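# Move ball to other post's cup, reseat frame on rests

## Task

Carry the ball into the cup on the opposite post, and return the frame to its proper spot resting on its supports; both must stay there unaided by any arm. Then release everything and pull the arms away.

## Robot and tools

Robots: four identical i2rt Big YAM arms named arm1, arm2, arm3 and arm4. Each has six revolute joints, a two-finger gripper and a wrist camera (arm1_cam_wrist through arm4_cam_wrist). Two fixed room cameras, cam_high and cam_low, also watch the scene. With joints 1 and 6 at zero and the hand level and aimed forward, the wrist camera rides above the hand looking toward the fingertips. Reach is roughly 1.0 m measured from the joint 1 axis. The arms act independently; a stalled arm does not hold the others back.

Frames: one shared scene frame, origin on the floor, +z upward. The hand point is halfway between the fingertips; the hand's z axis runs along the fingers and the fingers close along its y axis. Foot poses are never printed. Camera calibration lines give K, distortion and T_world_to_cam (metres) in OpenCV style; room cameras may be off by up to about 2.3 degrees and 9 mm, and wrist camera poses inherit error from the reported joint angles.

execute_actions: argument actions is a list holding exactly one action object or nothing. The action object is keyed by arm name, each mapping to {"joints": {...}}. Inside joints, give any subset of joint1_rad..joint6_rad (radians) and gripper_m (metres of fingertip separation). Every value is an absolute target angle or opening, not an offset. Ranges (tolerance for counting as reached in brackets): joint1_rad -2.879..2.879 (0.045), base yaw, positive counter-clockwise viewed from above, 0 extends the arm the way its foot faces; joint2_rad 0..3.141 (0.14), shoulder, 0 has the upper arm lying back near horizontal, increasing raises it and brings it forward; joint3_rad 0..3.019 (0.09), elbow, 0 folds the forearm onto the upper arm, increasing opens it; joint4_rad -1.692..1.57 (0.055), hand pitch, positive tips fingers up; joint5_rad -1.57..1.57 (0.03), sideways hand swing, positive toward the arm's right; joint6_rad -2.094..2.094 (0.035), hand roll, positive clockwise seen from behind; gripper_m 0..0.093 (0.003), grip force capped near 50-62 N per pad. All listed motions start together but may finish at different times, and joints move at different speeds so the hand can sweep a wide arc. Unknown keys or out-of-range numbers reject the whole call with no motion. Omitted joints or arms may still be driving toward an earlier target. Optional cameras: list of names, or all; [] gives no images. An empty actions list just reports state and pictures; the pictures line lists image order.

wait: seconds from 0 to 10; issues nothing new, returns the same report as an empty action.

zoom_image: camera plus region [x0, y0, x1, y1] in that camera's pixels from top-left, at most 504 by 504, only on cameras with full images in the latest result.

finished_scene: pass the current scene number; it ends the scene irreversibly after the last command is held and reports success. Replying without any tool call ends everything.

Reading results: joint_positions and joint torques (whole drive output, offset, scaled and noisy, nonzero even unloaded) per arm. joint_status tells how each commanded motion of the last accepted action ended: off_target (resting short, maybe still pushing), contact_stop or time_out (target dropped and joint holds in place, except a timed-out joint that keeps a target within 0.375, 0.375, 0.113, 0.225, 0.075, 0.3 rad for joints 1-6 of its position and keeps pushing, moving there if freed), not_followed (a self/inter-arm collision check blocked the arm's joint targets; the gripper part still runs, and the blocked targets may be retried each action until valid or the path clears), limit_stop_at_motor_heat. A 'joint command not followed' line, often with a 'cause:' line, marks that block; empty calls never show it. on_its_own lists uncommanded behaviour; 'held at' is the held target, not actual position. To relieve a pushing joint, command its reported position. Tiny target changes may not move a joint. Loaded joints sag.

Hazards: arms do not stop on contact and can press hard. A strong press between two arms fails the run; hard hits may too. The clearance check can be late and ignores fingers, gripper housings and wrist cameras. Object contact with arms is fine. Nothing may be knocked off the work area or to the floor. Avoid drops, slips, slams and heavy pushing. Loose objects may be nudged occasionally by outside disturbances. Sustained load heats motors, even while you deliberate: MOTOR HOT appears from 85 °C, and at 100 °C an OVER-TEMPERATURE FAULT makes that arm go limp and fall until cool; some heat persists into later work. The simulation keeps running while you compose replies, with the robots holding their last command. Stops in one call cancel later motion, wait and finish calls in the same reply. Faster robot motion is preferred.

Each tool is called after ">>>" as name([rows], argument=value, ...), one row to a line, values as JSON.

## Session

>>> execute_actions(actions=[])

Scene clock: 0.00 s.
Joint torques (N m, as the arm reports them, + toward a larger angle): no reading
arm1.joint_positions: joint1_rad=+0.271 joint2_rad=+0.515 joint3_rad=+1.402 joint4_rad=-1.147 joint5_rad=+0.038 joint6_rad=+0.348 gripper_m=+0.094
arm1.joint_status: not commanded
arm1.hand: x=+1.2496 y=-0.0575 z=+1.3992 quat_wxyz=(-0.185, -0.794, +0.024, +0.578) (m; scene frame)
arm2.joint_positions: joint1_rad=-0.100 joint2_rad=+0.533 joint3_rad=+1.452 joint4_rad=-1.482 joint5_rad=-0.227 joint6_rad=-0.328 gripper_m=+0.095
arm2.joint_status: not commanded
arm2.hand: x=-0.6212 y=+1.1294 z=+1.3722 quat_wxyz=(-0.426, -0.288, -0.820, +0.252) (m; scene frame)
arm3.joint_positions: joint1_rad=+0.210 joint2_rad=+0.489 joint3_rad=+1.435 joint4_rad=-1.504 joint5_rad=+0.289 joint6_rad=-0.249 gripper_m=+0.094
arm3.joint_status: not commanded
arm3.hand: x=-0.6274 y=-1.1397 z=+1.3282 quat_wxyz=(-0.485, +0.524, -0.691, -0.112) (m; scene frame)
arm4.joint_positions: joint1_rad=+0.210 joint2_rad=+0.625 joint3_rad=+1.407 joint4_rad=-1.462 joint5_rad=-0.018 joint6_rad=-0.099 gripper_m=+0.095
arm4.joint_status: not commanded
arm4.hand: x=+0.6570 y=+1.0596 z=+1.3419 quat_wxyz=(-0.238, -0.708, -0.553, +0.368) (m; scene frame)
pictures: arm1_cam_wrist, arm2_cam_wrist, arm3_cam_wrist, arm4_cam_wrist, cam_high, cam_low
Images, in order (width x height): arm1_cam_wrist 616x616, arm2_cam_wrist 616x616, arm3_cam_wrist 616x616, arm4_cam_wrist 616x616, cam_high 896x504, cam_low 896x504.

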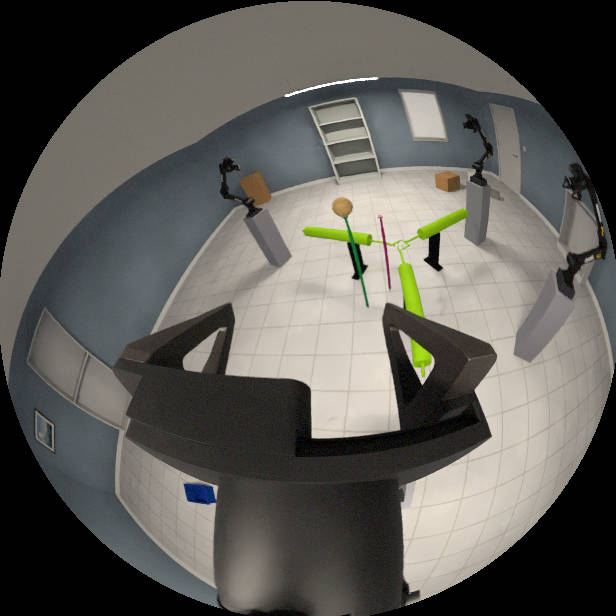

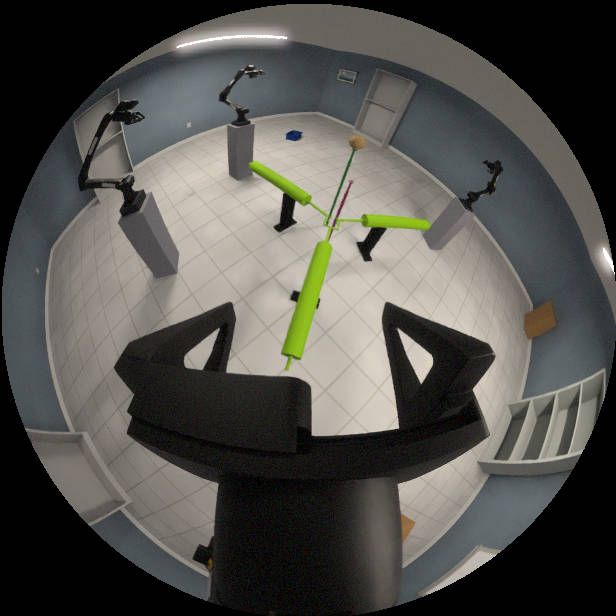

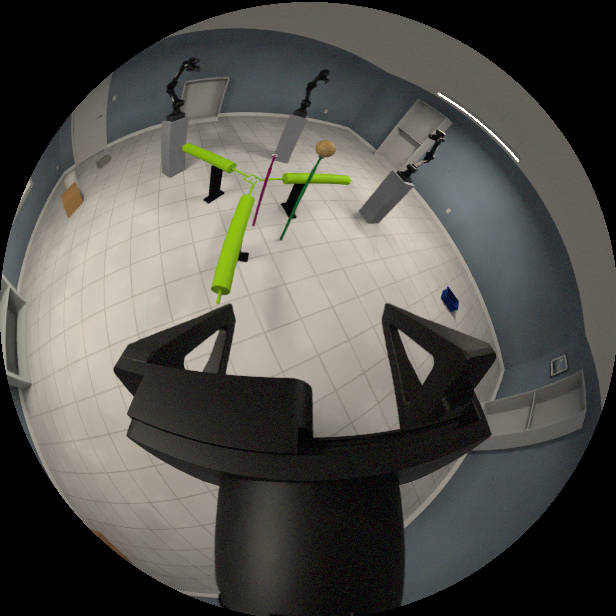

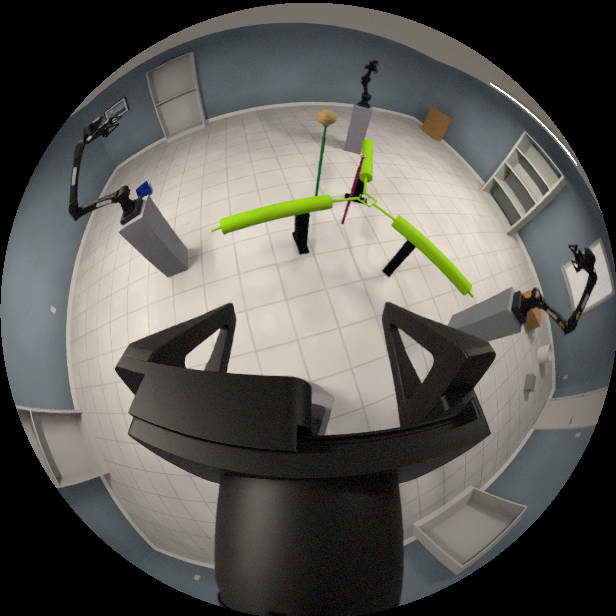

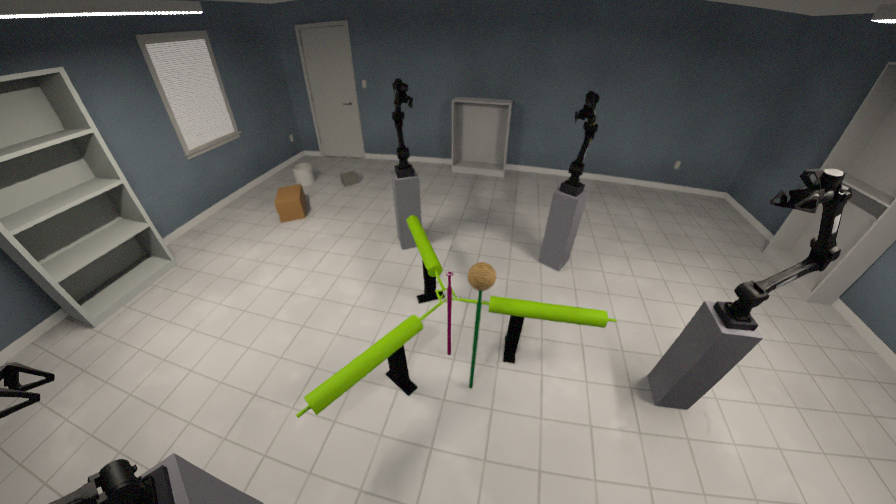

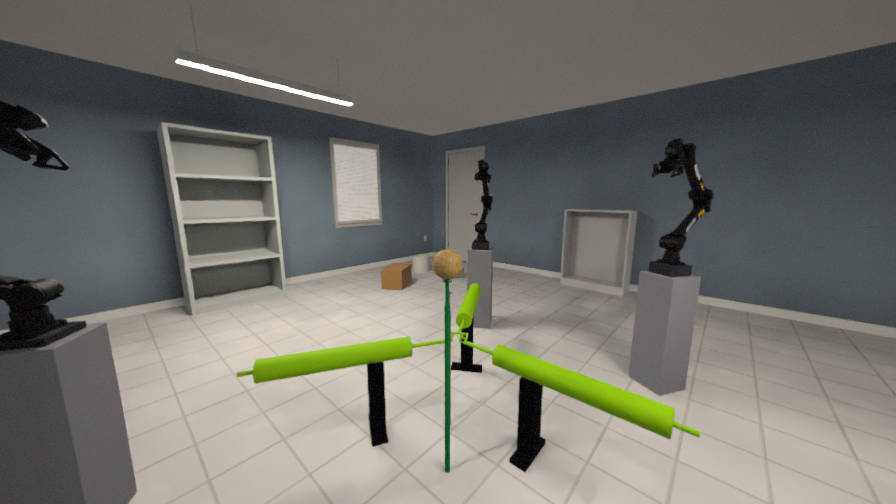

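>>> zoom_image(camera="cam_high", region=[400, 250, 520, 330])

>>> zoom_image(camera="cam_low", region=[400, 240, 560, 400])

>>> zoom_image(camera="arm4_cam_wrist", region=[290, 100, 430, 240])

>>> zoom_image(camera="cam_high", region=[280, 200, 640, 430])

Region (400, 250, 520, 330) of cam_high's 896x504 image, scaled by 4.200, with more detail than that image has.

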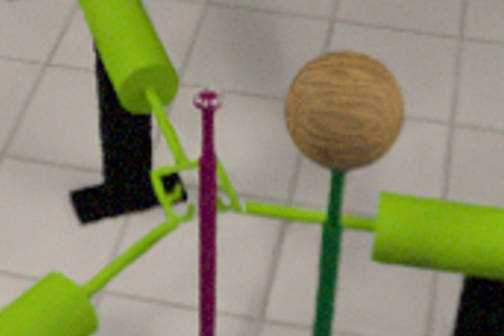

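Region (400, 240, 560, 400) of cam_low's 896x504 image, scaled by 3.150, with more detail than that image has.

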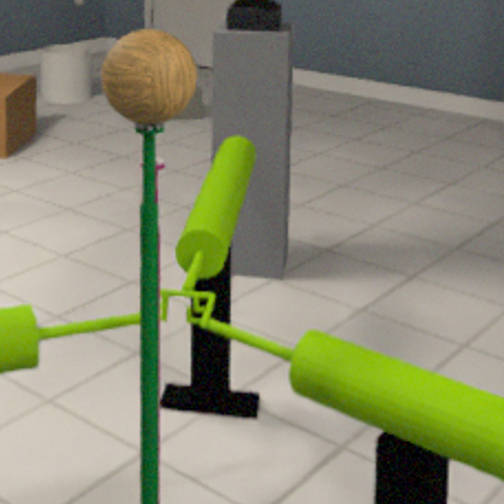

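Region (290, 100, 430, 240) of arm4_cam_wrist's 616x616 image, scaled by 3.600, with more detail than that image has.

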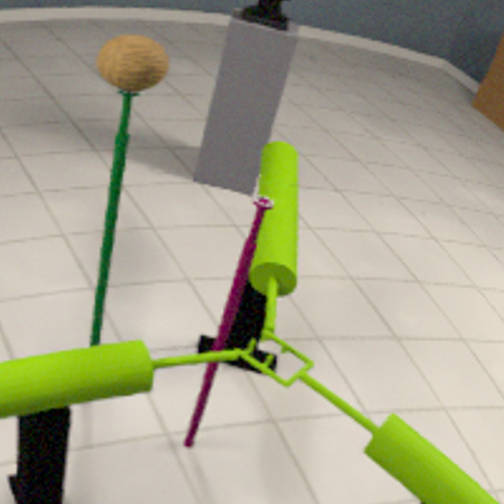

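Region (280, 200, 640, 430) of cam_high's 896x504 image, scaled by 1.400, with more detail than that image has; it fills the top 322 rows of this view, and the rest is white.

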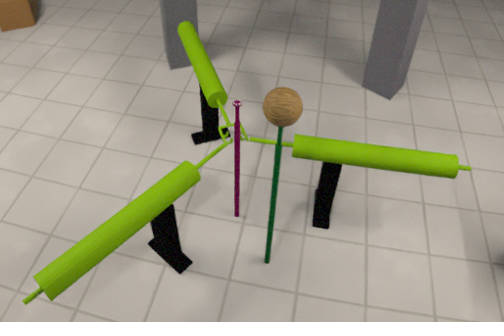

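>>> execute_actions([
  {"arm1":{"joints":{"joint1_rad":0,"joint2_rad":1.2,"joint3_rad":1.2,"joint4_rad":-1.57,"joint5_rad":0,"joint6_rad":0}},"arm2":{"joints":{"joint1_rad":0,"joint2_rad":1.57,"joint3_rad":1.0,"joint4_rad":-1.0,"joint5_rad":0,"joint6_rad":0}},"arm3":{"joints":{"joint1_rad":0,"joint2_rad":2.0,"joint3_rad":1.5,"joint4_rad":-1.07,"joint5_rad":0,"joint6_rad":0}},"arm4":{"joints":{"joint1_rad":0,"joint2_rad":1.2,"joint3_rad":1.2,"joint4_rad":0,"joint5_rad":0,"joint6_rad":0}}},
], cameras=["cam_high","cam_low"])

Scene clock: 31.27 s.
Joint torques (N m, as the arm reports them, + toward a larger angle): arm1=[-0.19 -7.32  8.79 -0.05 -0.27 -0.15] | arm2=[ 1.34 -9.36  8.65  0.99  0.06  0.1 ] | arm3=[ -3.11 -17.2    7.53   0.64  -0.19   0.3 ] | arm4=[  0.25 -10.67  12.83   2.98   0.22   0.13]
arm1.joint_positions: joint1_rad=+0.003 joint2_rad=+1.197 joint3_rad=+1.187 joint4_rad=-1.555 joint5_rad=+0.002 joint6_rad=+0.007 gripper_m=+0.094
arm1.joint_status: all done
arm1.hand: x=+1.1185 y=-0.0160 z=+1.0476 quat_wxyz=(+0.001, -1.000, -0.022, +0.000) (m; scene frame)
arm2.joint_positions: joint1_rad=-0.012 joint2_rad=+1.558 joint3_rad=+0.986 joint4_rad=-1.020 joint5_rad=-0.005 joint6_rad=-0.013 gripper_m=+0.095
arm2.joint_status: all done
arm2.hand: x=-0.5240 y=+0.9099 z=+0.8768 quat_wxyz=(+0.004, -0.494, -0.869, -0.002) (m; scene frame)
arm3.joint_positions: joint1_rad=+0.013 joint2_rad=+1.988 joint3_rad=+1.483 joint4_rad=-1.072 joint5_rad=+0.002 joint6_rad=-0.017 gripper_m=+0.094
arm3.joint_status: all done
arm3.hand: x=-0.4225 y=-0.7726 z=+0.7973 quat_wxyz=(+0.001, +0.492, -0.870, +0.000) (m; scene frame)
arm4.joint_positions: joint1_rad=+0.002 joint2_rad=+1.201 joint3_rad=+1.189 joint4_rad=-0.030 joint5_rad=-0.003 joint6_rad=-0.010 gripper_m=+0.095
arm4.joint_status: all done
arm4.hand: x=+0.4223 y=+0.7759 z=+1.3195 quat_wxyz=(-0.335, -0.625, -0.350, +0.612) (m; scene frame)
pictures: cam_high, cam_low
Images, in order (width x height): cam_high 896x504, cam_low 896x504.

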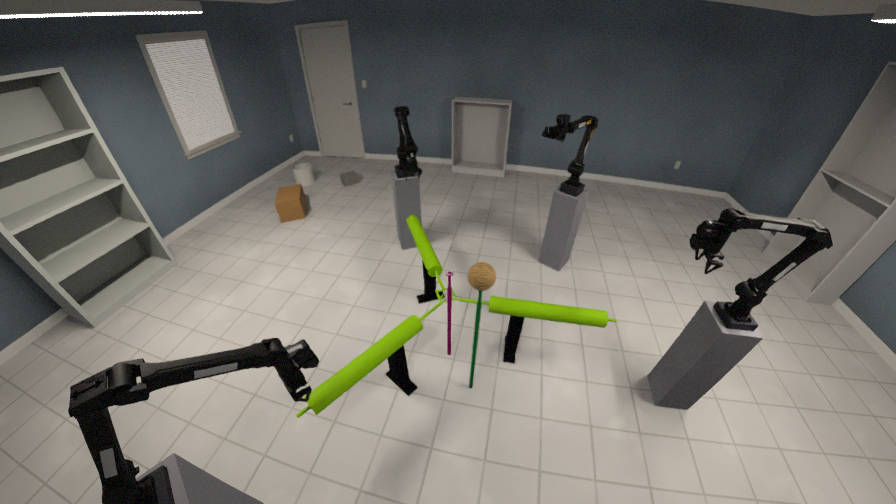

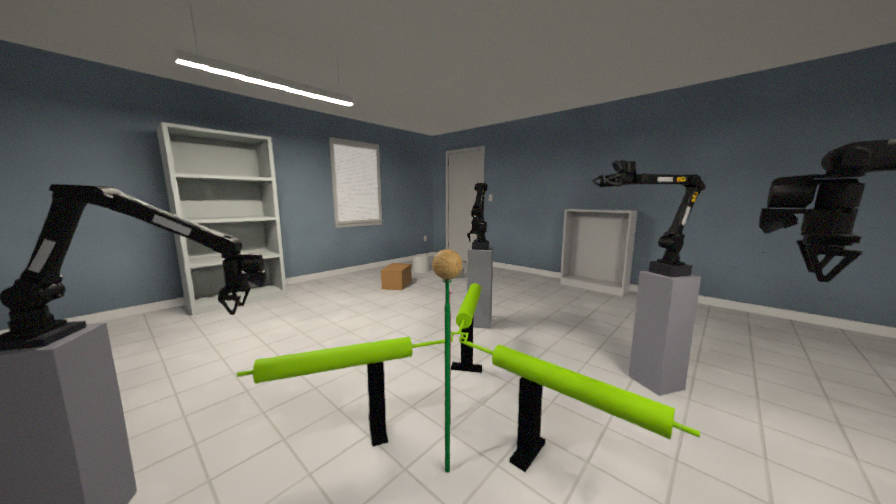

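>>> execute_actions([
  {"arm1":{"joints":{"joint1_rad":-0.215,"joint2_rad":2.27,"joint3_rad":1.21,"joint4_rad":-0.51,"joint6_rad":-0.16}},"arm2":{"joints":{"joint2_rad":2.125,"joint3_rad":0.775,"joint4_rad":-0.22}},"arm3":{"joints":{"joint1_rad":0.24,"joint2_rad":2.24,"joint3_rad":1.3,"joint4_rad":-0.63,"joint6_rad":0.24}},"arm4":{"joints":{"joint2_rad":1.3,"joint3_rad":1.6,"joint4_rad":-0.3}}},
])

Scene clock: 48.33 s.
Joint torques (N m, as the arm reports them, + toward a larger angle): arm1=[  0.44 -17.51   5.23   1.01  -0.25  -0.15] | arm2=[  1.25 -10.29   2.57   1.08   0.05   0.11] | arm3=[ -2.61 -20.18   5.45   0.75   0.01   0.29] | arm4=[  0.26 -11.14  16.08   1.32   0.23   0.12]
arm1.joint_positions: joint1_rad=-0.222 joint2_rad=+2.261 joint3_rad=+1.192 joint4_rad=-0.526 joint5_rad=+0.001 joint6_rad=-0.153 gripper_m=+0.094
arm1.joint_status: all done
arm1.hand: x=+0.9660 y=+0.0857 z=+0.5866 quat_wxyz=(-0.002, -1.000, +0.010, -0.016) (m; scene frame)
arm2.joint_positions: joint1_rad=-0.012 joint2_rad=+2.112 joint3_rad=+0.767 joint4_rad=-0.240 joint5_rad=-0.005 joint6_rad=-0.013 gripper_m=+0.095
arm2.joint_status: all done
arm2.hand: x=-0.5455 y=+0.9442 z=+0.6207 quat_wxyz=(+0.001, -0.494, -0.869, +0.000) (m; scene frame)
arm3.joint_positions: joint1_rad=+0.248 joint2_rad=+2.265 joint3_rad=+1.276 joint4_rad=-0.639 joint5_rad=-0.002 joint6_rad=+0.223 gripper_m=+0.094
arm3.joint_status: all done
arm3.hand: x=-0.5623 y=-0.7691 z=+0.5920 quat_wxyz=(+0.021, +0.490, -0.871, +0.016) (m; scene frame)
arm4.joint_positions: joint1_rad=+0.002 joint2_rad=+1.293 joint3_rad=+1.548 joint4_rad=-0.282 joint5_rad=-0.003 joint6_rad=-0.010 gripper_m=+0.095
arm4.joint_status: all done
arm4.hand: x=+0.4110 y=+0.7581 z=+1.4294 quat_wxyz=(-0.338, -0.620, -0.347, +0.617) (m; scene frame)
pictures: arm1_cam_wrist, arm2_cam_wrist, arm3_cam_wrist, arm4_cam_wrist, cam_high, cam_low
camera_calibration (this result's frames):
arm1_cam_wrist: T_world_to_cam=[[0.0161483, 0.999519, 0.0264852, -0.121872], [0.788261, -0.0290224, 0.614656, -1.1142], [0.615129, 0.0109516, -0.78835, -0.0115942], [0, 0, 0, 1]] pos_world=[0.887378, 0.089604, 0.678935]
arm2_cam_wrist: T_world_to_cam=[[-0.859785, -0.5106, 0.00758755, 0.00866357], [-0.405799, 0.692182, 0.596834, -1.24517], [-0.309996, 0.51007, -0.802329, -0.0318544], [0, 0, 0, 1]] pos_world=[-0.507715, 0.882556, 0.717537]
arm3_cam_wrist: T_world_to_cam=[[0.851764, -0.523651, 0.0169737, 0.0638053], [-0.41755, -0.6589, 0.625702, -1.10391], [-0.316465, -0.540038, -0.779878, -0.0104851], [0, 0, 0, 1]] pos_world=[-0.518603, -0.699618, 0.681459]
arm4_cam_wrist: T_world_to_cam=[[-0.848591, 0.529046, -0.00182853, -0.046804], [0.3111, 0.496203, -0.810555, 0.663739], [-0.427914, -0.688398, -0.58566, 1.65571], [0, 0, 0, 1]] pos_world=[0.462296, 0.835203, 1.5076]
Images, in order (width x height): arm1_cam_wrist 616x616, arm2_cam_wrist 616x616, arm3_cam_wrist 616x616, arm4_cam_wrist 616x616, cam_high 896x504, cam_low 896x504.

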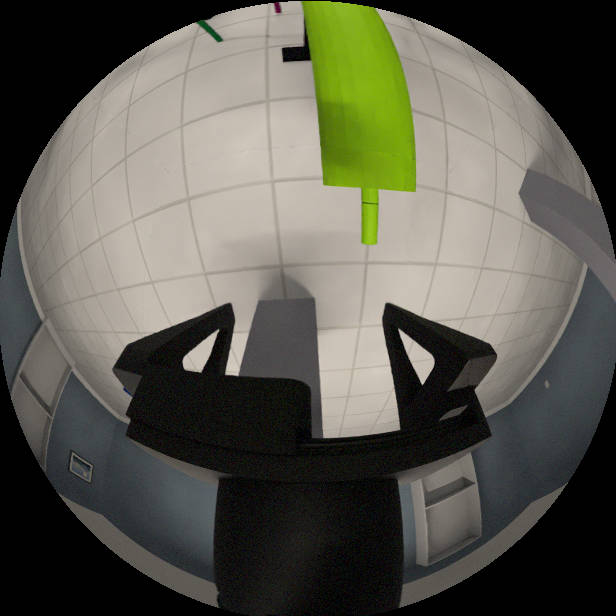

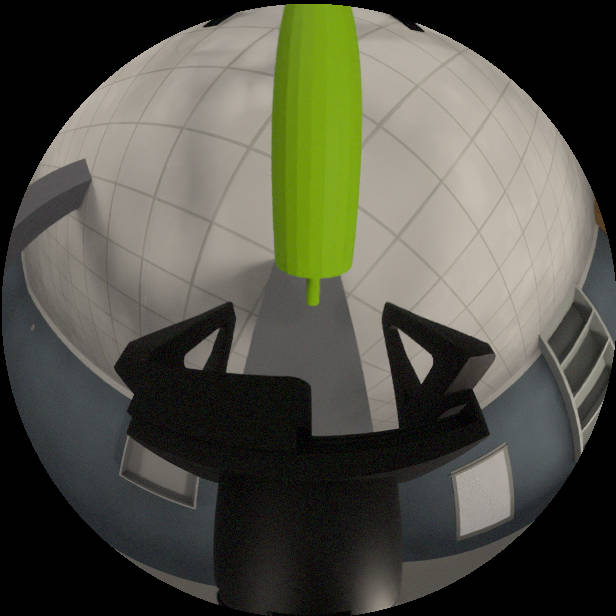

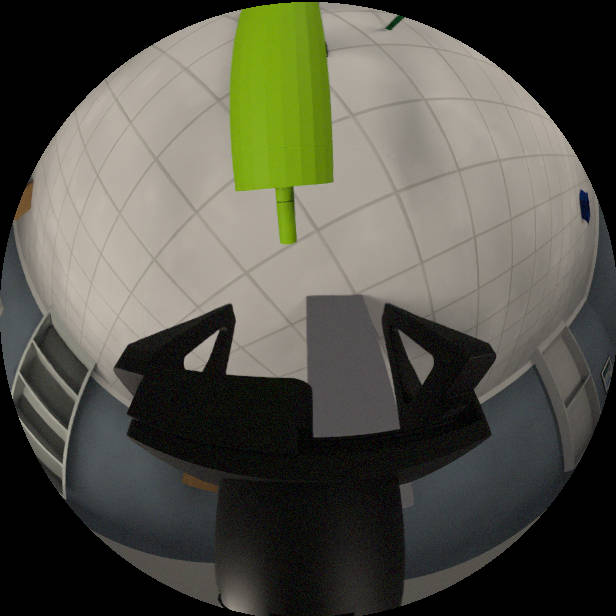

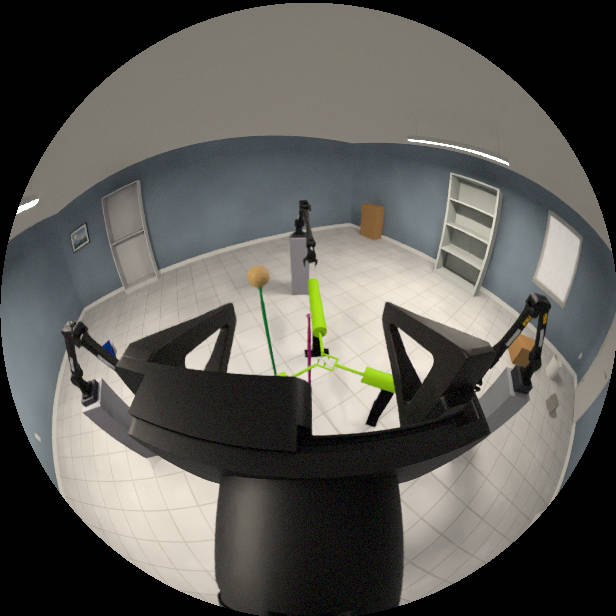

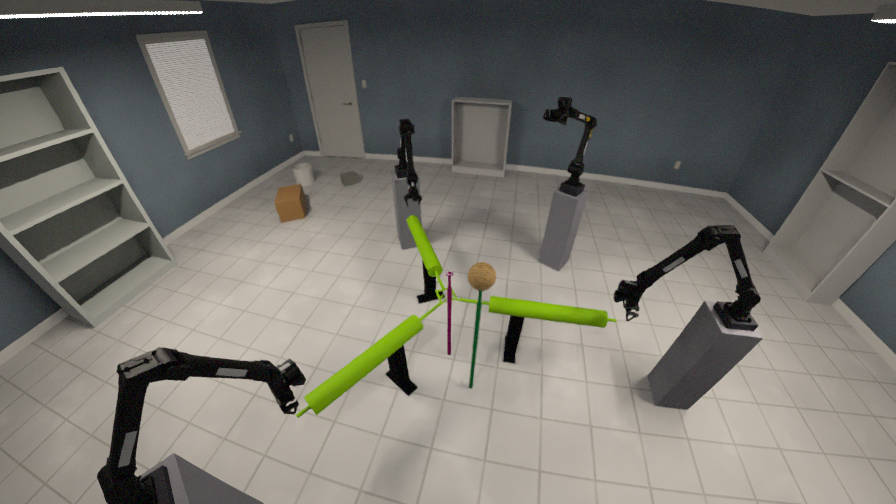

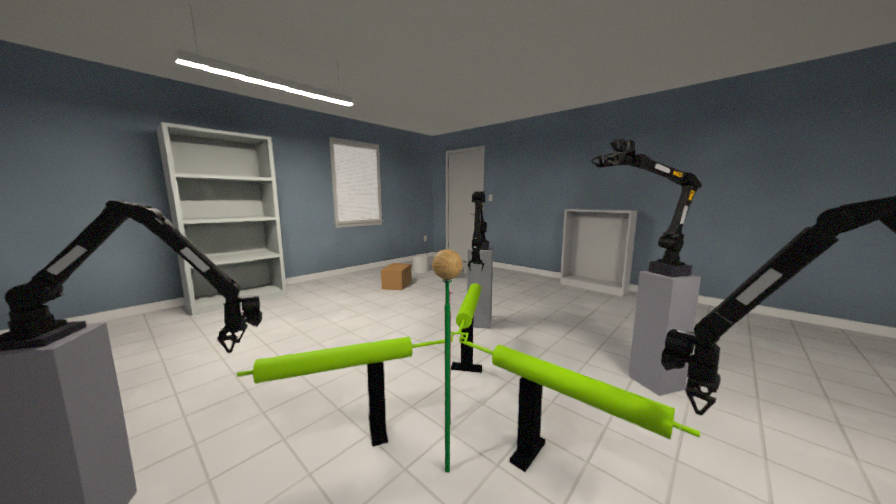

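>>> execute_actions([
  {"arm1":{"joints":{"joint1_rad":-0.378,"joint2_rad":2.5,"joint3_rad":1.375,"joint4_rad":-0.42,"joint6_rad":-0.355}},"arm2":{"joints":{"joint1_rad":-0.04,"joint2_rad":2.525,"joint3_rad":0.685,"joint4_rad":0.29,"joint6_rad":-0.04}},"arm3":{"joints":{"joint1_rad":0.28,"joint2_rad":2.48,"joint3_rad":1.405,"joint4_rad":-0.46}},"arm4":{"joints":{"joint4_rad":-0.9}}},
])

Scene clock: 72.73 s.
Joint torques (N m, as the arm reports them, + toward a larger angle): arm1=[  0.   -19.8    4.08   0.72  -0.24  -0.15] | arm2=[ -0.27 -10.16  -2.84   1.12   0.06  -0.11] | arm3=[ -1.48 -19.47   4.27   0.79   0.     0.3 ] | arm4=[  0.32 -11.1   15.91   1.19   0.23   0.12]
arm1.joint_positions: joint1_rad=-0.376 joint2_rad=+2.495 joint3_rad=+1.368 joint4_rad=-0.426 joint5_rad=+0.000 joint6_rad=-0.347 gripper_m=+0.094
arm1.joint_status: all done
arm1.hand: x=+0.9471 y=+0.1723 z=+0.5016 quat_wxyz=(+0.003, -1.000, -0.010, +0.005) (m; scene frame)
arm2.joint_positions: joint1_rad=-0.026 joint2_rad=+2.521 joint3_rad=+0.691 joint4_rad=+0.270 joint5_rad=-0.005 joint6_rad=-0.027 gripper_m=+0.095
arm2.joint_status: all done
arm2.hand: x=-0.5905 y=+1.0126 z=+0.4981 quat_wxyz=(-0.010, -0.494, -0.869, +0.006) (m; scene frame)
arm3.joint_positions: joint1_rad=+0.269 joint2_rad=+2.479 joint3_rad=+1.392 joint4_rad=-0.465 joint5_rad=-0.002 joint6_rad=+0.224 gripper_m=+0.094
arm3.joint_status: all done
arm3.hand: x=-0.5635 y=-0.7349 z=+0.5045 quat_wxyz=(-0.007, +0.499, -0.866, -0.009) (m; scene frame)
arm4.joint_positions: joint1_rad=+0.002 joint2_rad=+1.293 joint3_rad=+1.548 joint4_rad=-0.881 joint5_rad=-0.003 joint6_rad=-0.010 gripper_m=+0.095
arm4.joint_status: all done
arm4.hand: x=+0.4346 y=+0.7955 z=+1.2910 quat_wxyz=(-0.223, -0.774, -0.433, +0.405) (m; scene frame)
pictures: arm1_cam_wrist, arm2_cam_wrist, arm3_cam_wrist, arm4_cam_wrist, cam_high, cam_low
camera_calibration (this result's frames):
arm1_cam_wrist: T_world_to_cam=[[-0.0230665, 0.999099, 0.035615, -0.173265], [0.813881, -0.00192168, 0.581029, -1.05656], [0.580574, 0.0423886, -0.813103, -0.0281759], [0, 0, 0, 1]] pos_world=[0.872274, 0.172273, 0.597151]
arm2_cam_wrist: T_world_to_cam=[[-0.85981, -0.510552, 0.00800159, 0.00557995], [-0.413021, 0.704603, 0.577017, -1.24456], [-0.300235, 0.49282, -0.816693, -0.148632], [0, 0, 0, 1]] pos_world=[-0.553857, 0.953019, 0.5967]
arm3_cam_wrist: T_world_to_cam=[[0.862508, -0.506044, 0.00010162, 0.11172], [-0.416769, -0.710233, 0.567338, -1.0349], [-0.287026, -0.489376, -0.823485, 0.0152469], [0, 0, 0, 1]] pos_world=[-0.523299, -0.671025, 0.599684]
arm4_cam_wrist: T_world_to_cam=[[-0.847729, 0.53041, -0.00444688, -0.0448401], [0.500361, 0.796865, -0.338592, -0.405095], [-0.176049, -0.28926, -0.940923, 1.64218], [0, 0, 0, 1]] pos_world=[0.453787, 0.821607, 1.4078]
Images, in order (width x height): arm1_cam_wrist 616x616, arm2_cam_wrist 616x616, arm3_cam_wrist 616x616, arm4_cam_wrist 616x616, cam_high 896x504, cam_low 896x504.

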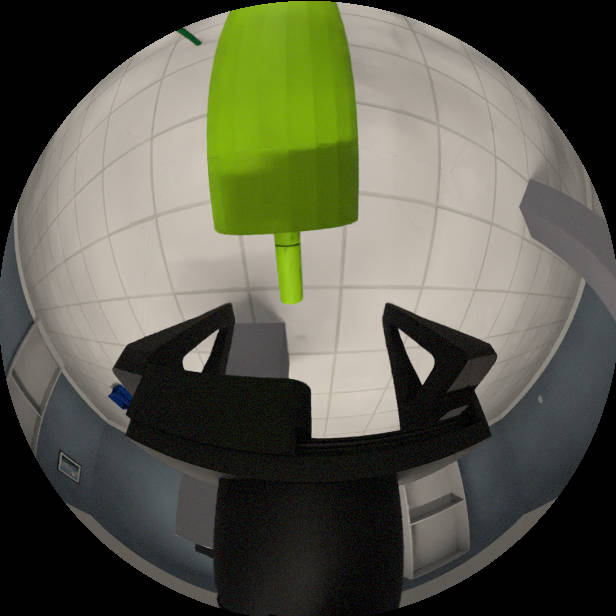

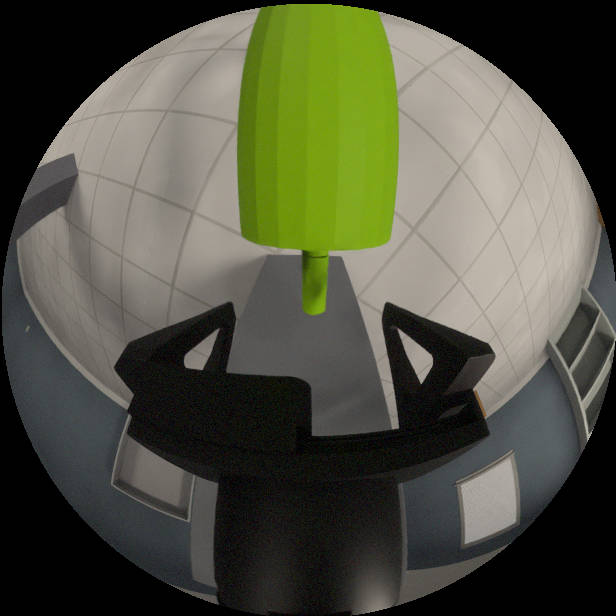

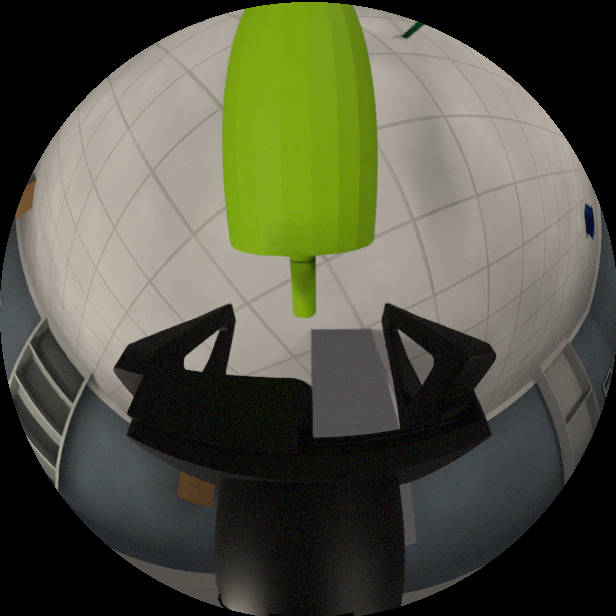

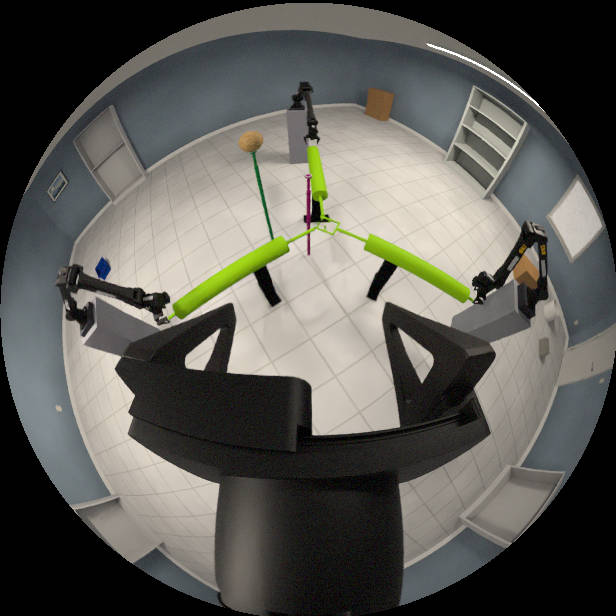

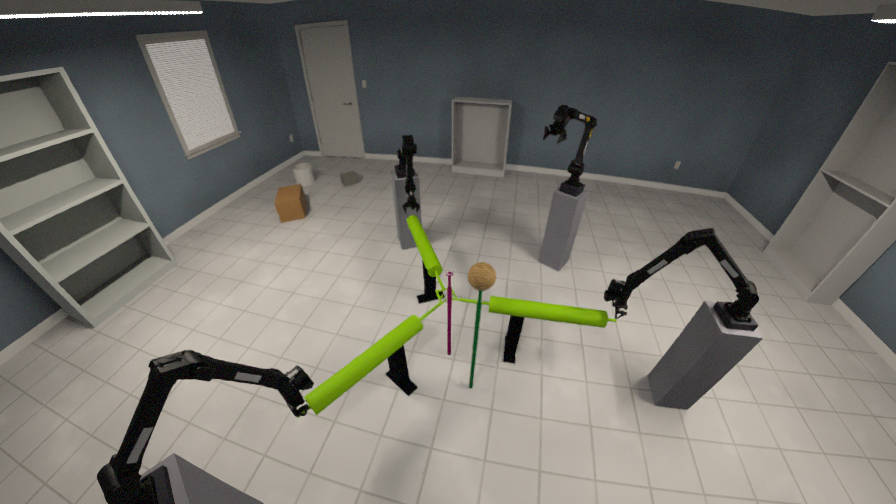

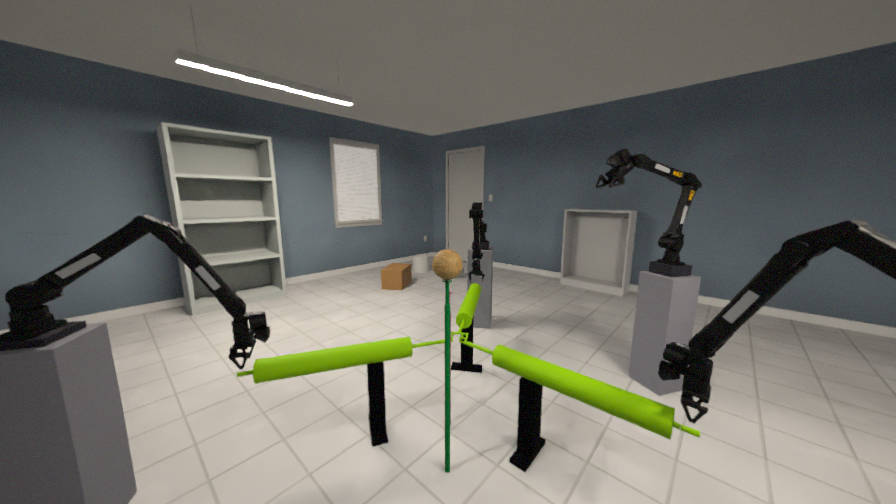

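>>> execute_actions([
  {"arm1":{"joints":{"joint1_rad":-0.345,"joint2_rad":2.672,"joint3_rad":1.483,"joint4_rad":-0.37,"joint6_rad":-0.33}},"arm2":{"joints":{"joint1_rad":-0.06,"joint2_rad":2.738,"joint3_rad":0.815,"joint4_rad":0.365,"joint6_rad":-0.055}},"arm3":{"joints":{"joint1_rad":0.29,"joint2_rad":2.647,"joint3_rad":1.487,"joint4_rad":-0.395}}},
], cameras=["arm1_cam_wrist","arm2_cam_wrist","arm3_cam_wrist","cam_low"])

>>> zoom_image(camera="cam_low", region=[620, 340, 780, 480])

>>> zoom_image(camera="cam_low", region=[200, 310, 300, 410])

Scene clock: 85.97 s.
Joint torques (N m, as the arm reports them, + toward a larger angle): arm1=[ -0.11 -19.63   4.21   0.94  -0.08  -0.01] | arm2=[ -0.07 -10.66  -3.27   0.92   0.05   0.03] | arm3=[ -1.41 -14.23   3.82   0.9   -0.27   0.24] | arm4=[  0.25 -11.04  15.91   1.18   0.23   0.13]
arm1.joint_positions: joint1_rad=-0.345 joint2_rad=+2.658 joint3_rad=+1.469 joint4_rad=-0.383 joint5_rad=-0.003 joint6_rad=-0.338 gripper_m=+0.094
arm1.joint_status: all done
arm1.hand: x=+0.9445 y=+0.1550 z=+0.4343 quat_wxyz=(-0.002, -1.000, -0.021, -0.003) (m; scene frame)
arm2.joint_positions: joint1_rad=-0.049 joint2_rad=+2.738 joint3_rad=+0.816 joint4_rad=+0.351 joint5_rad=-0.005 joint6_rad=-0.060 gripper_m=+0.095
arm2.joint_status: all done
arm2.hand: x=-0.5996 y=+1.0158 z=+0.4300 quat_wxyz=(-0.006, -0.489, -0.872, +0.004) (m; scene frame)
arm3.joint_positions: joint1_rad=+0.279 joint2_rad=+2.574 joint3_rad=+1.483 joint4_rad=-0.400 joint5_rad=+0.004 joint6_rad=+0.230 gripper_m=+0.094
arm3.joint_status: all done
arm3.hand: x=-0.5593 y=-0.7055 z=+0.4714 quat_wxyz=(-0.031, +0.500, -0.865, -0.028) (m; scene frame)
arm4.joint_positions: joint1_rad=+0.002 joint2_rad=+1.293 joint3_rad=+1.548 joint4_rad=-0.881 joint5_rad=-0.003 joint6_rad=-0.010 gripper_m=+0.095
arm4.joint_status: not commanded
arm4.hand: x=+0.4346 y=+0.7955 z=+1.2910 quat_wxyz=(-0.223, -0.774, -0.433, +0.405) (m; scene frame)
pictures: arm1_cam_wrist, arm2_cam_wrist, arm3_cam_wrist, cam_low
camera_calibration (this result's frames):
arm1_cam_wrist: T_world_to_cam=[[-0.0452706, 0.998641, 0.0258089, -0.128274], [0.803846, 0.0210768, 0.594464, -1.01534], [0.593113, 0.0476581, -0.803708, -0.0974234], [0, 0, 0, 1]] pos_world=[0.868151, 0.154143, 0.528593]
arm2_cam_wrist: T_world_to_cam=[[-0.854297, -0.519726, 0.00791407, 0.0126329], [-0.417678, 0.695461, 0.584704, -1.20812], [-0.30939, 0.496205, -0.811208, -0.219887], [0, 0, 0, 1]] pos_world=[-0.561846, 0.955877, 0.527921]
arm3_cam_wrist: T_world_to_cam=[[0.864132, -0.503194, -0.00842747, 0.129895], [-0.427292, -0.742426, 0.51597, -0.997858], [-0.26589, -0.442265, -0.856565, 0.0642373], [0, 0, 0, 1]] pos_world=[-0.521543, -0.647064, 0.570983]
Images, in order (width x height): arm1_cam_wrist 616x616, arm2_cam_wrist 616x616, arm3_cam_wrist 616x616, cam_low 896x504.

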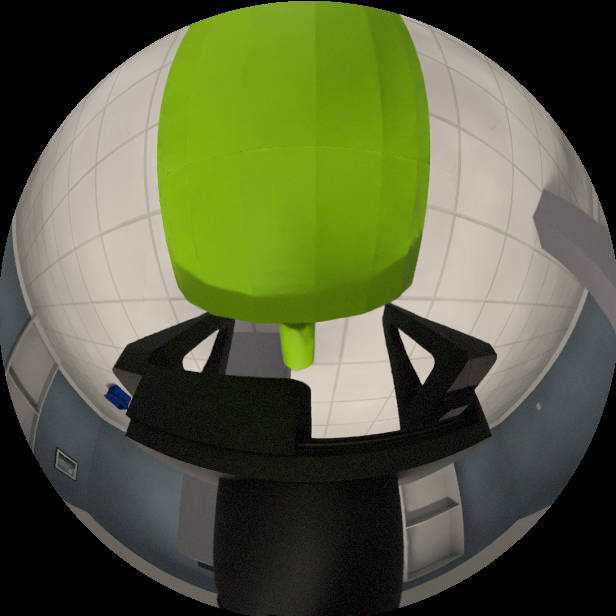

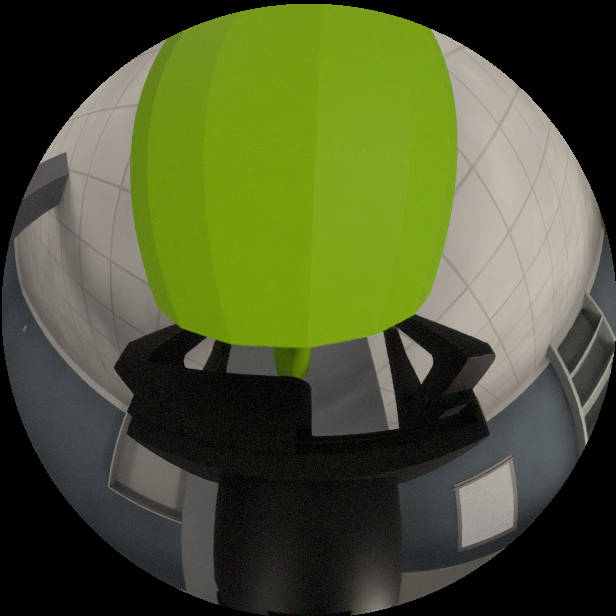

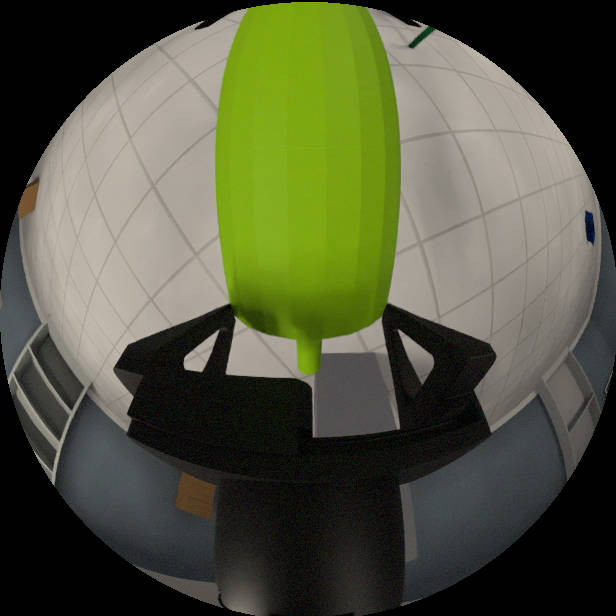

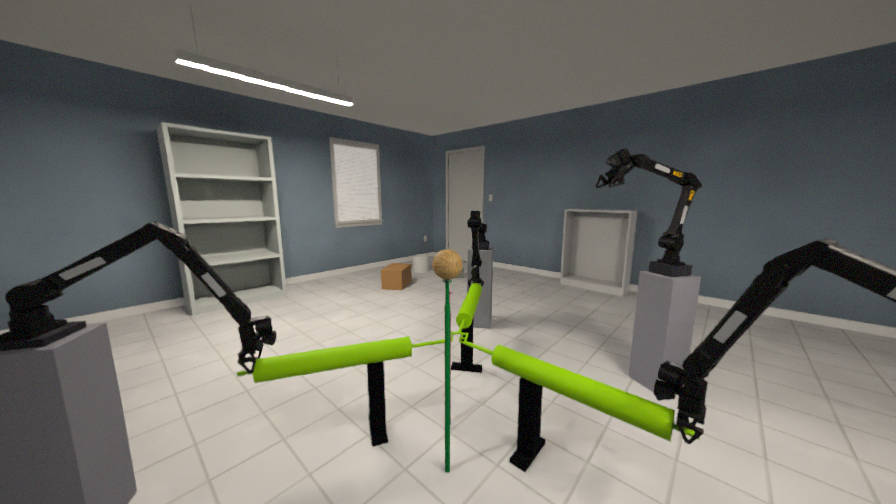

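Region (620, 340, 780, 480) of cam_low's 896x504 image, scaled by 3.150, with more detail than that image has; it fills the top 441 rows of this view, and the rest is white.

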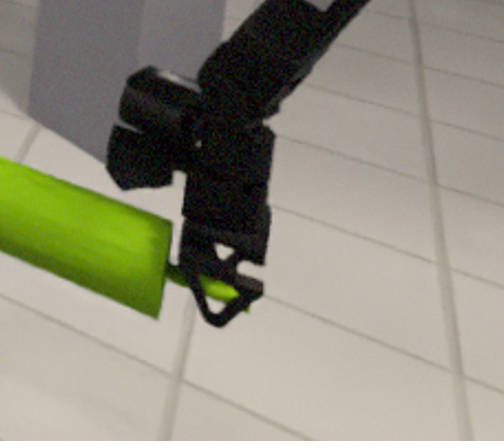

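Region (200, 310, 300, 410) of cam_low's 896x504 image, scaled by 5.040, with more detail than that image has.

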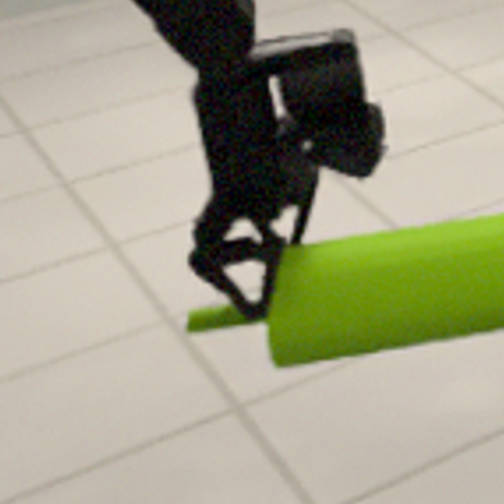

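>>> execute_actions([
  {"arm3":{"joints":{"joint2_rad":2.56,"joint4_rad":-0.62}}},
], cameras=[])

>>> execute_actions([
  {"arm3":{"joints":{"joint2_rad":2.647,"joint3_rad":1.475,"joint4_rad":-0.5}}},
], cameras=[])

>>> execute_actions([
  {"arm1":{"joints":{"joint2_rad":2.68}},"arm3":{"joints":{"joint1_rad":0.3,"joint4_rad":-0.39}}},
], cameras=["arm1_cam_wrist","arm2_cam_wrist","arm3_cam_wrist"])

Scene clock: 91.03 s.
Joint torques (N m, as the arm reports them, + toward a larger angle): arm1=[ -0.08 -19.46   4.17   0.94  -0.08   0.  ] | arm2=[ -0.32 -10.51  -3.3    0.91   0.05   0.04] | arm3=[ -1.4  -20.65   3.4   -0.16  -0.12   0.24] | arm4=[  0.31 -11.09  15.92   1.18   0.23   0.13]
arm1.joint_positions: joint1_rad=-0.345 joint2_rad=+2.658 joint3_rad=+1.469 joint4_rad=-0.383 joint5_rad=-0.003 joint6_rad=-0.337 gripper_m=+0.094
arm1.joint_status: not commanded
arm1.hand: x=+0.9445 y=+0.1550 z=+0.4343 quat_wxyz=(-0.002, -1.000, -0.020, -0.003) (m; scene frame)
arm2.joint_positions: joint1_rad=-0.049 joint2_rad=+2.738 joint3_rad=+0.816 joint4_rad=+0.351 joint5_rad=-0.005 joint6_rad=-0.060 gripper_m=+0.095
arm2.joint_status: not commanded
arm2.hand: x=-0.5996 y=+1.0158 z=+0.4300 quat_wxyz=(-0.006, -0.489, -0.872, +0.004) (m; scene frame)
arm3.joint_positions: joint1_rad=+0.279 joint2_rad=+2.571 joint3_rad=+1.485 joint4_rad=-0.612 joint5_rad=+0.001 joint6_rad=+0.231 gripper_m=+0.094
arm3.joint_status: all done
arm3.hand: x=-0.5737 y=-0.7520 z=+0.4749 quat_wxyz=(+0.044, +0.500, -0.864, +0.042) (m; scene frame)
arm4.joint_positions: joint1_rad=+0.002 joint2_rad=+1.293 joint3_rad=+1.548 joint4_rad=-0.881 joint5_rad=-0.003 joint6_rad=-0.010 gripper_m=+0.095
arm4.joint_status: not commanded
arm4.hand: x=+0.4346 y=+0.7955 z=+1.2910 quat_wxyz=(-0.223, -0.774, -0.433, +0.405) (m; scene frame)
pictures: none
No camera images: the call's "cameras" was empty. Leave "cameras" out to get every camera's image.

Scene clock: 92.03 s.
Joint torques (N m, as the arm reports them, + toward a larger angle): arm1=[ -0.06 -19.45   4.17   0.93  -0.08  -0.01] | arm2=[ -0.18 -10.49  -3.27   0.89   0.05   0.04] | arm3=[ -1.25 -17.68   3.05   0.75  -0.13   0.23] | arm4=[  0.26 -11.06  15.91   1.17   0.23   0.13]
arm1.joint_positions: joint1_rad=-0.345 joint2_rad=+2.658 joint3_rad=+1.469 joint4_rad=-0.383 joint5_rad=-0.003 joint6_rad=-0.337 gripper_m=+0.094
arm1.joint_status: not commanded
arm1.hand: x=+0.9445 y=+0.1550 z=+0.4343 quat_wxyz=(-0.002, -1.000, -0.020, -0.003) (m; scene frame)
arm2.joint_positions: joint1_rad=-0.049 joint2_rad=+2.738 joint3_rad=+0.816 joint4_rad=+0.351 joint5_rad=-0.005 joint6_rad=-0.060 gripper_m=+0.095
arm2.joint_status: not commanded
arm2.hand: x=-0.5996 y=+1.0158 z=+0.4300 quat_wxyz=(-0.006, -0.489, -0.872, +0.004) (m; scene frame)
arm3.joint_positions: joint1_rad=+0.279 joint2_rad=+2.624 joint3_rad=+1.473 joint4_rad=-0.509 joint5_rad=+0.001 joint6_rad=+0.231 gripper_m=+0.094
arm3.joint_status: all done
arm3.hand: x=-0.5755 y=-0.7578 z=+0.4439 quat_wxyz=(+0.031, +0.500, -0.865, +0.029) (m; scene frame)
arm4.joint_positions: joint1_rad=+0.002 joint2_rad=+1.293 joint3_rad=+1.548 joint4_rad=-0.881 joint5_rad=-0.003 joint6_rad=-0.010 gripper_m=+0.095
arm4.joint_status: not commanded
arm4.hand: x=+0.4346 y=+0.7955 z=+1.2910 quat_wxyz=(-0.223, -0.774, -0.433, +0.405) (m; scene frame)
pictures: none
No camera images: the call's "cameras" was empty. Leave "cameras" out to get every camera's image.

Scene clock: 92.80 s.
Joint torques (N m, as the arm reports them, + toward a larger angle): arm1=[ -0.11 -18.85   4.18   0.94  -0.08   0.  ] | arm2=[ -0.07 -10.61  -3.34   0.91   0.05   0.05] | arm3=[ -0.99 -17.97   3.2    1.03  -0.13   0.23] | arm4=[  0.31 -11.11  15.91   1.18   0.23   0.12]
arm1.joint_positions: joint1_rad=-0.345 joint2_rad=+2.658 joint3_rad=+1.469 joint4_rad=-0.383 joint5_rad=-0.003 joint6_rad=-0.337 gripper_m=+0.094
arm1.joint_status: all done
arm1.hand: x=+0.9445 y=+0.1550 z=+0.4343 quat_wxyz=(-0.002, -1.000, -0.020, -0.003) (m; scene frame)
arm2.joint_positions: joint1_rad=-0.049 joint2_rad=+2.738 joint3_rad=+0.816 joint4_rad=+0.351 joint5_rad=-0.005 joint6_rad=-0.060 gripper_m=+0.095
arm2.joint_status: not commanded
arm2.hand: x=-0.5996 y=+1.0158 z=+0.4300 quat_wxyz=(-0.006, -0.489, -0.872, +0.004) (m; scene frame)
arm3.joint_positions: joint1_rad=+0.285 joint2_rad=+2.624 joint3_rad=+1.473 joint4_rad=-0.400 joint5_rad=+0.001 joint6_rad=+0.231 gripper_m=+0.094
arm3.joint_status: all done
arm3.hand: x=-0.5708 y=-0.7312 z=+0.4431 quat_wxyz=(-0.009, +0.503, -0.864, -0.009) (m; scene frame)
arm4.joint_positions: joint1_rad=+0.002 joint2_rad=+1.293 joint3_rad=+1.548 joint4_rad=-0.881 joint5_rad=-0.003 joint6_rad=-0.010 gripper_m=+0.095
arm4.joint_status: not commanded
arm4.hand: x=+0.4346 y=+0.7955 z=+1.2910 quat_wxyz=(-0.223, -0.774, -0.433, +0.405) (m; scene frame)
pictures: arm1_cam_wrist, arm2_cam_wrist, arm3_cam_wrist
camera_calibration (this result's frames):
arm1_cam_wrist: T_world_to_cam=[[-0.0448897, 0.998658, 0.0258112, -0.128638], [0.803853, 0.0207687, 0.594465, -1.0153], [0.593132, 0.0474337, -0.803707, -0.0974071], [0, 0, 0, 1]] pos_world=[0.868151, 0.154172, 0.528593]
arm2_cam_wrist: T_world_to_cam=[[-0.854297, -0.519726, 0.00791407, 0.0126329], [-0.417678, 0.695461, 0.584704, -1.20812], [-0.30939, 0.496205, -0.811208, -0.219887], [0, 0, 0, 1]] pos_world=[-0.561846, 0.955877, 0.527921]
arm3_cam_wrist: T_world_to_cam=[[0.866677, -0.498862, 0.00281332, 0.126273], [-0.413033, -0.71438, 0.564858, -1.00029], [-0.279776, -0.490712, -0.825183, -0.0317423], [0, 0, 0, 1]] pos_world=[-0.53147, -0.667169, 0.538472]
Images, in order (width x height): arm1_cam_wrist 616x616, arm2_cam_wrist 616x616, arm3_cam_wrist 616x616.

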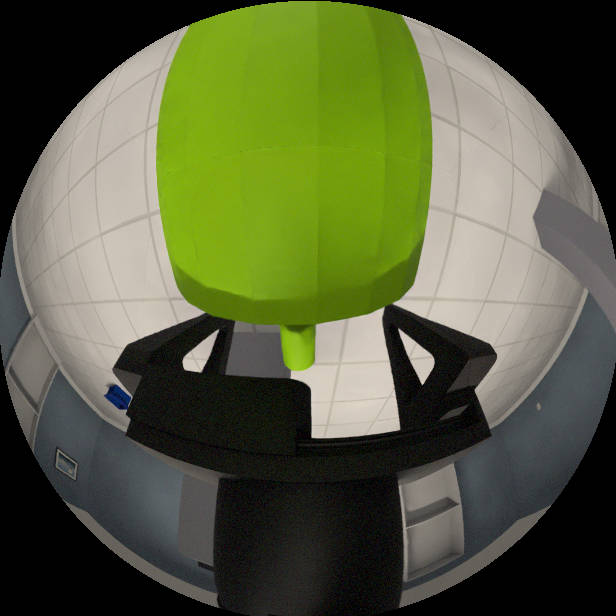

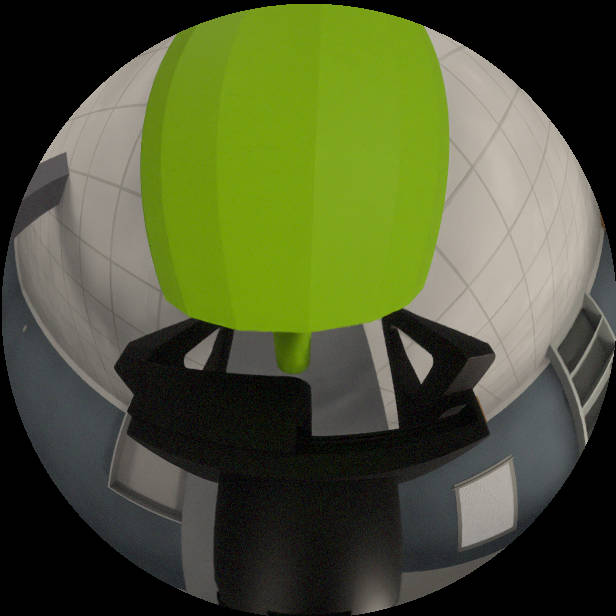

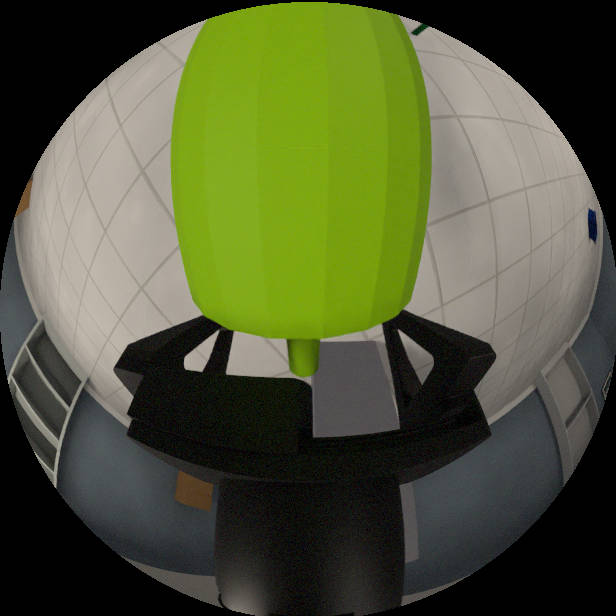

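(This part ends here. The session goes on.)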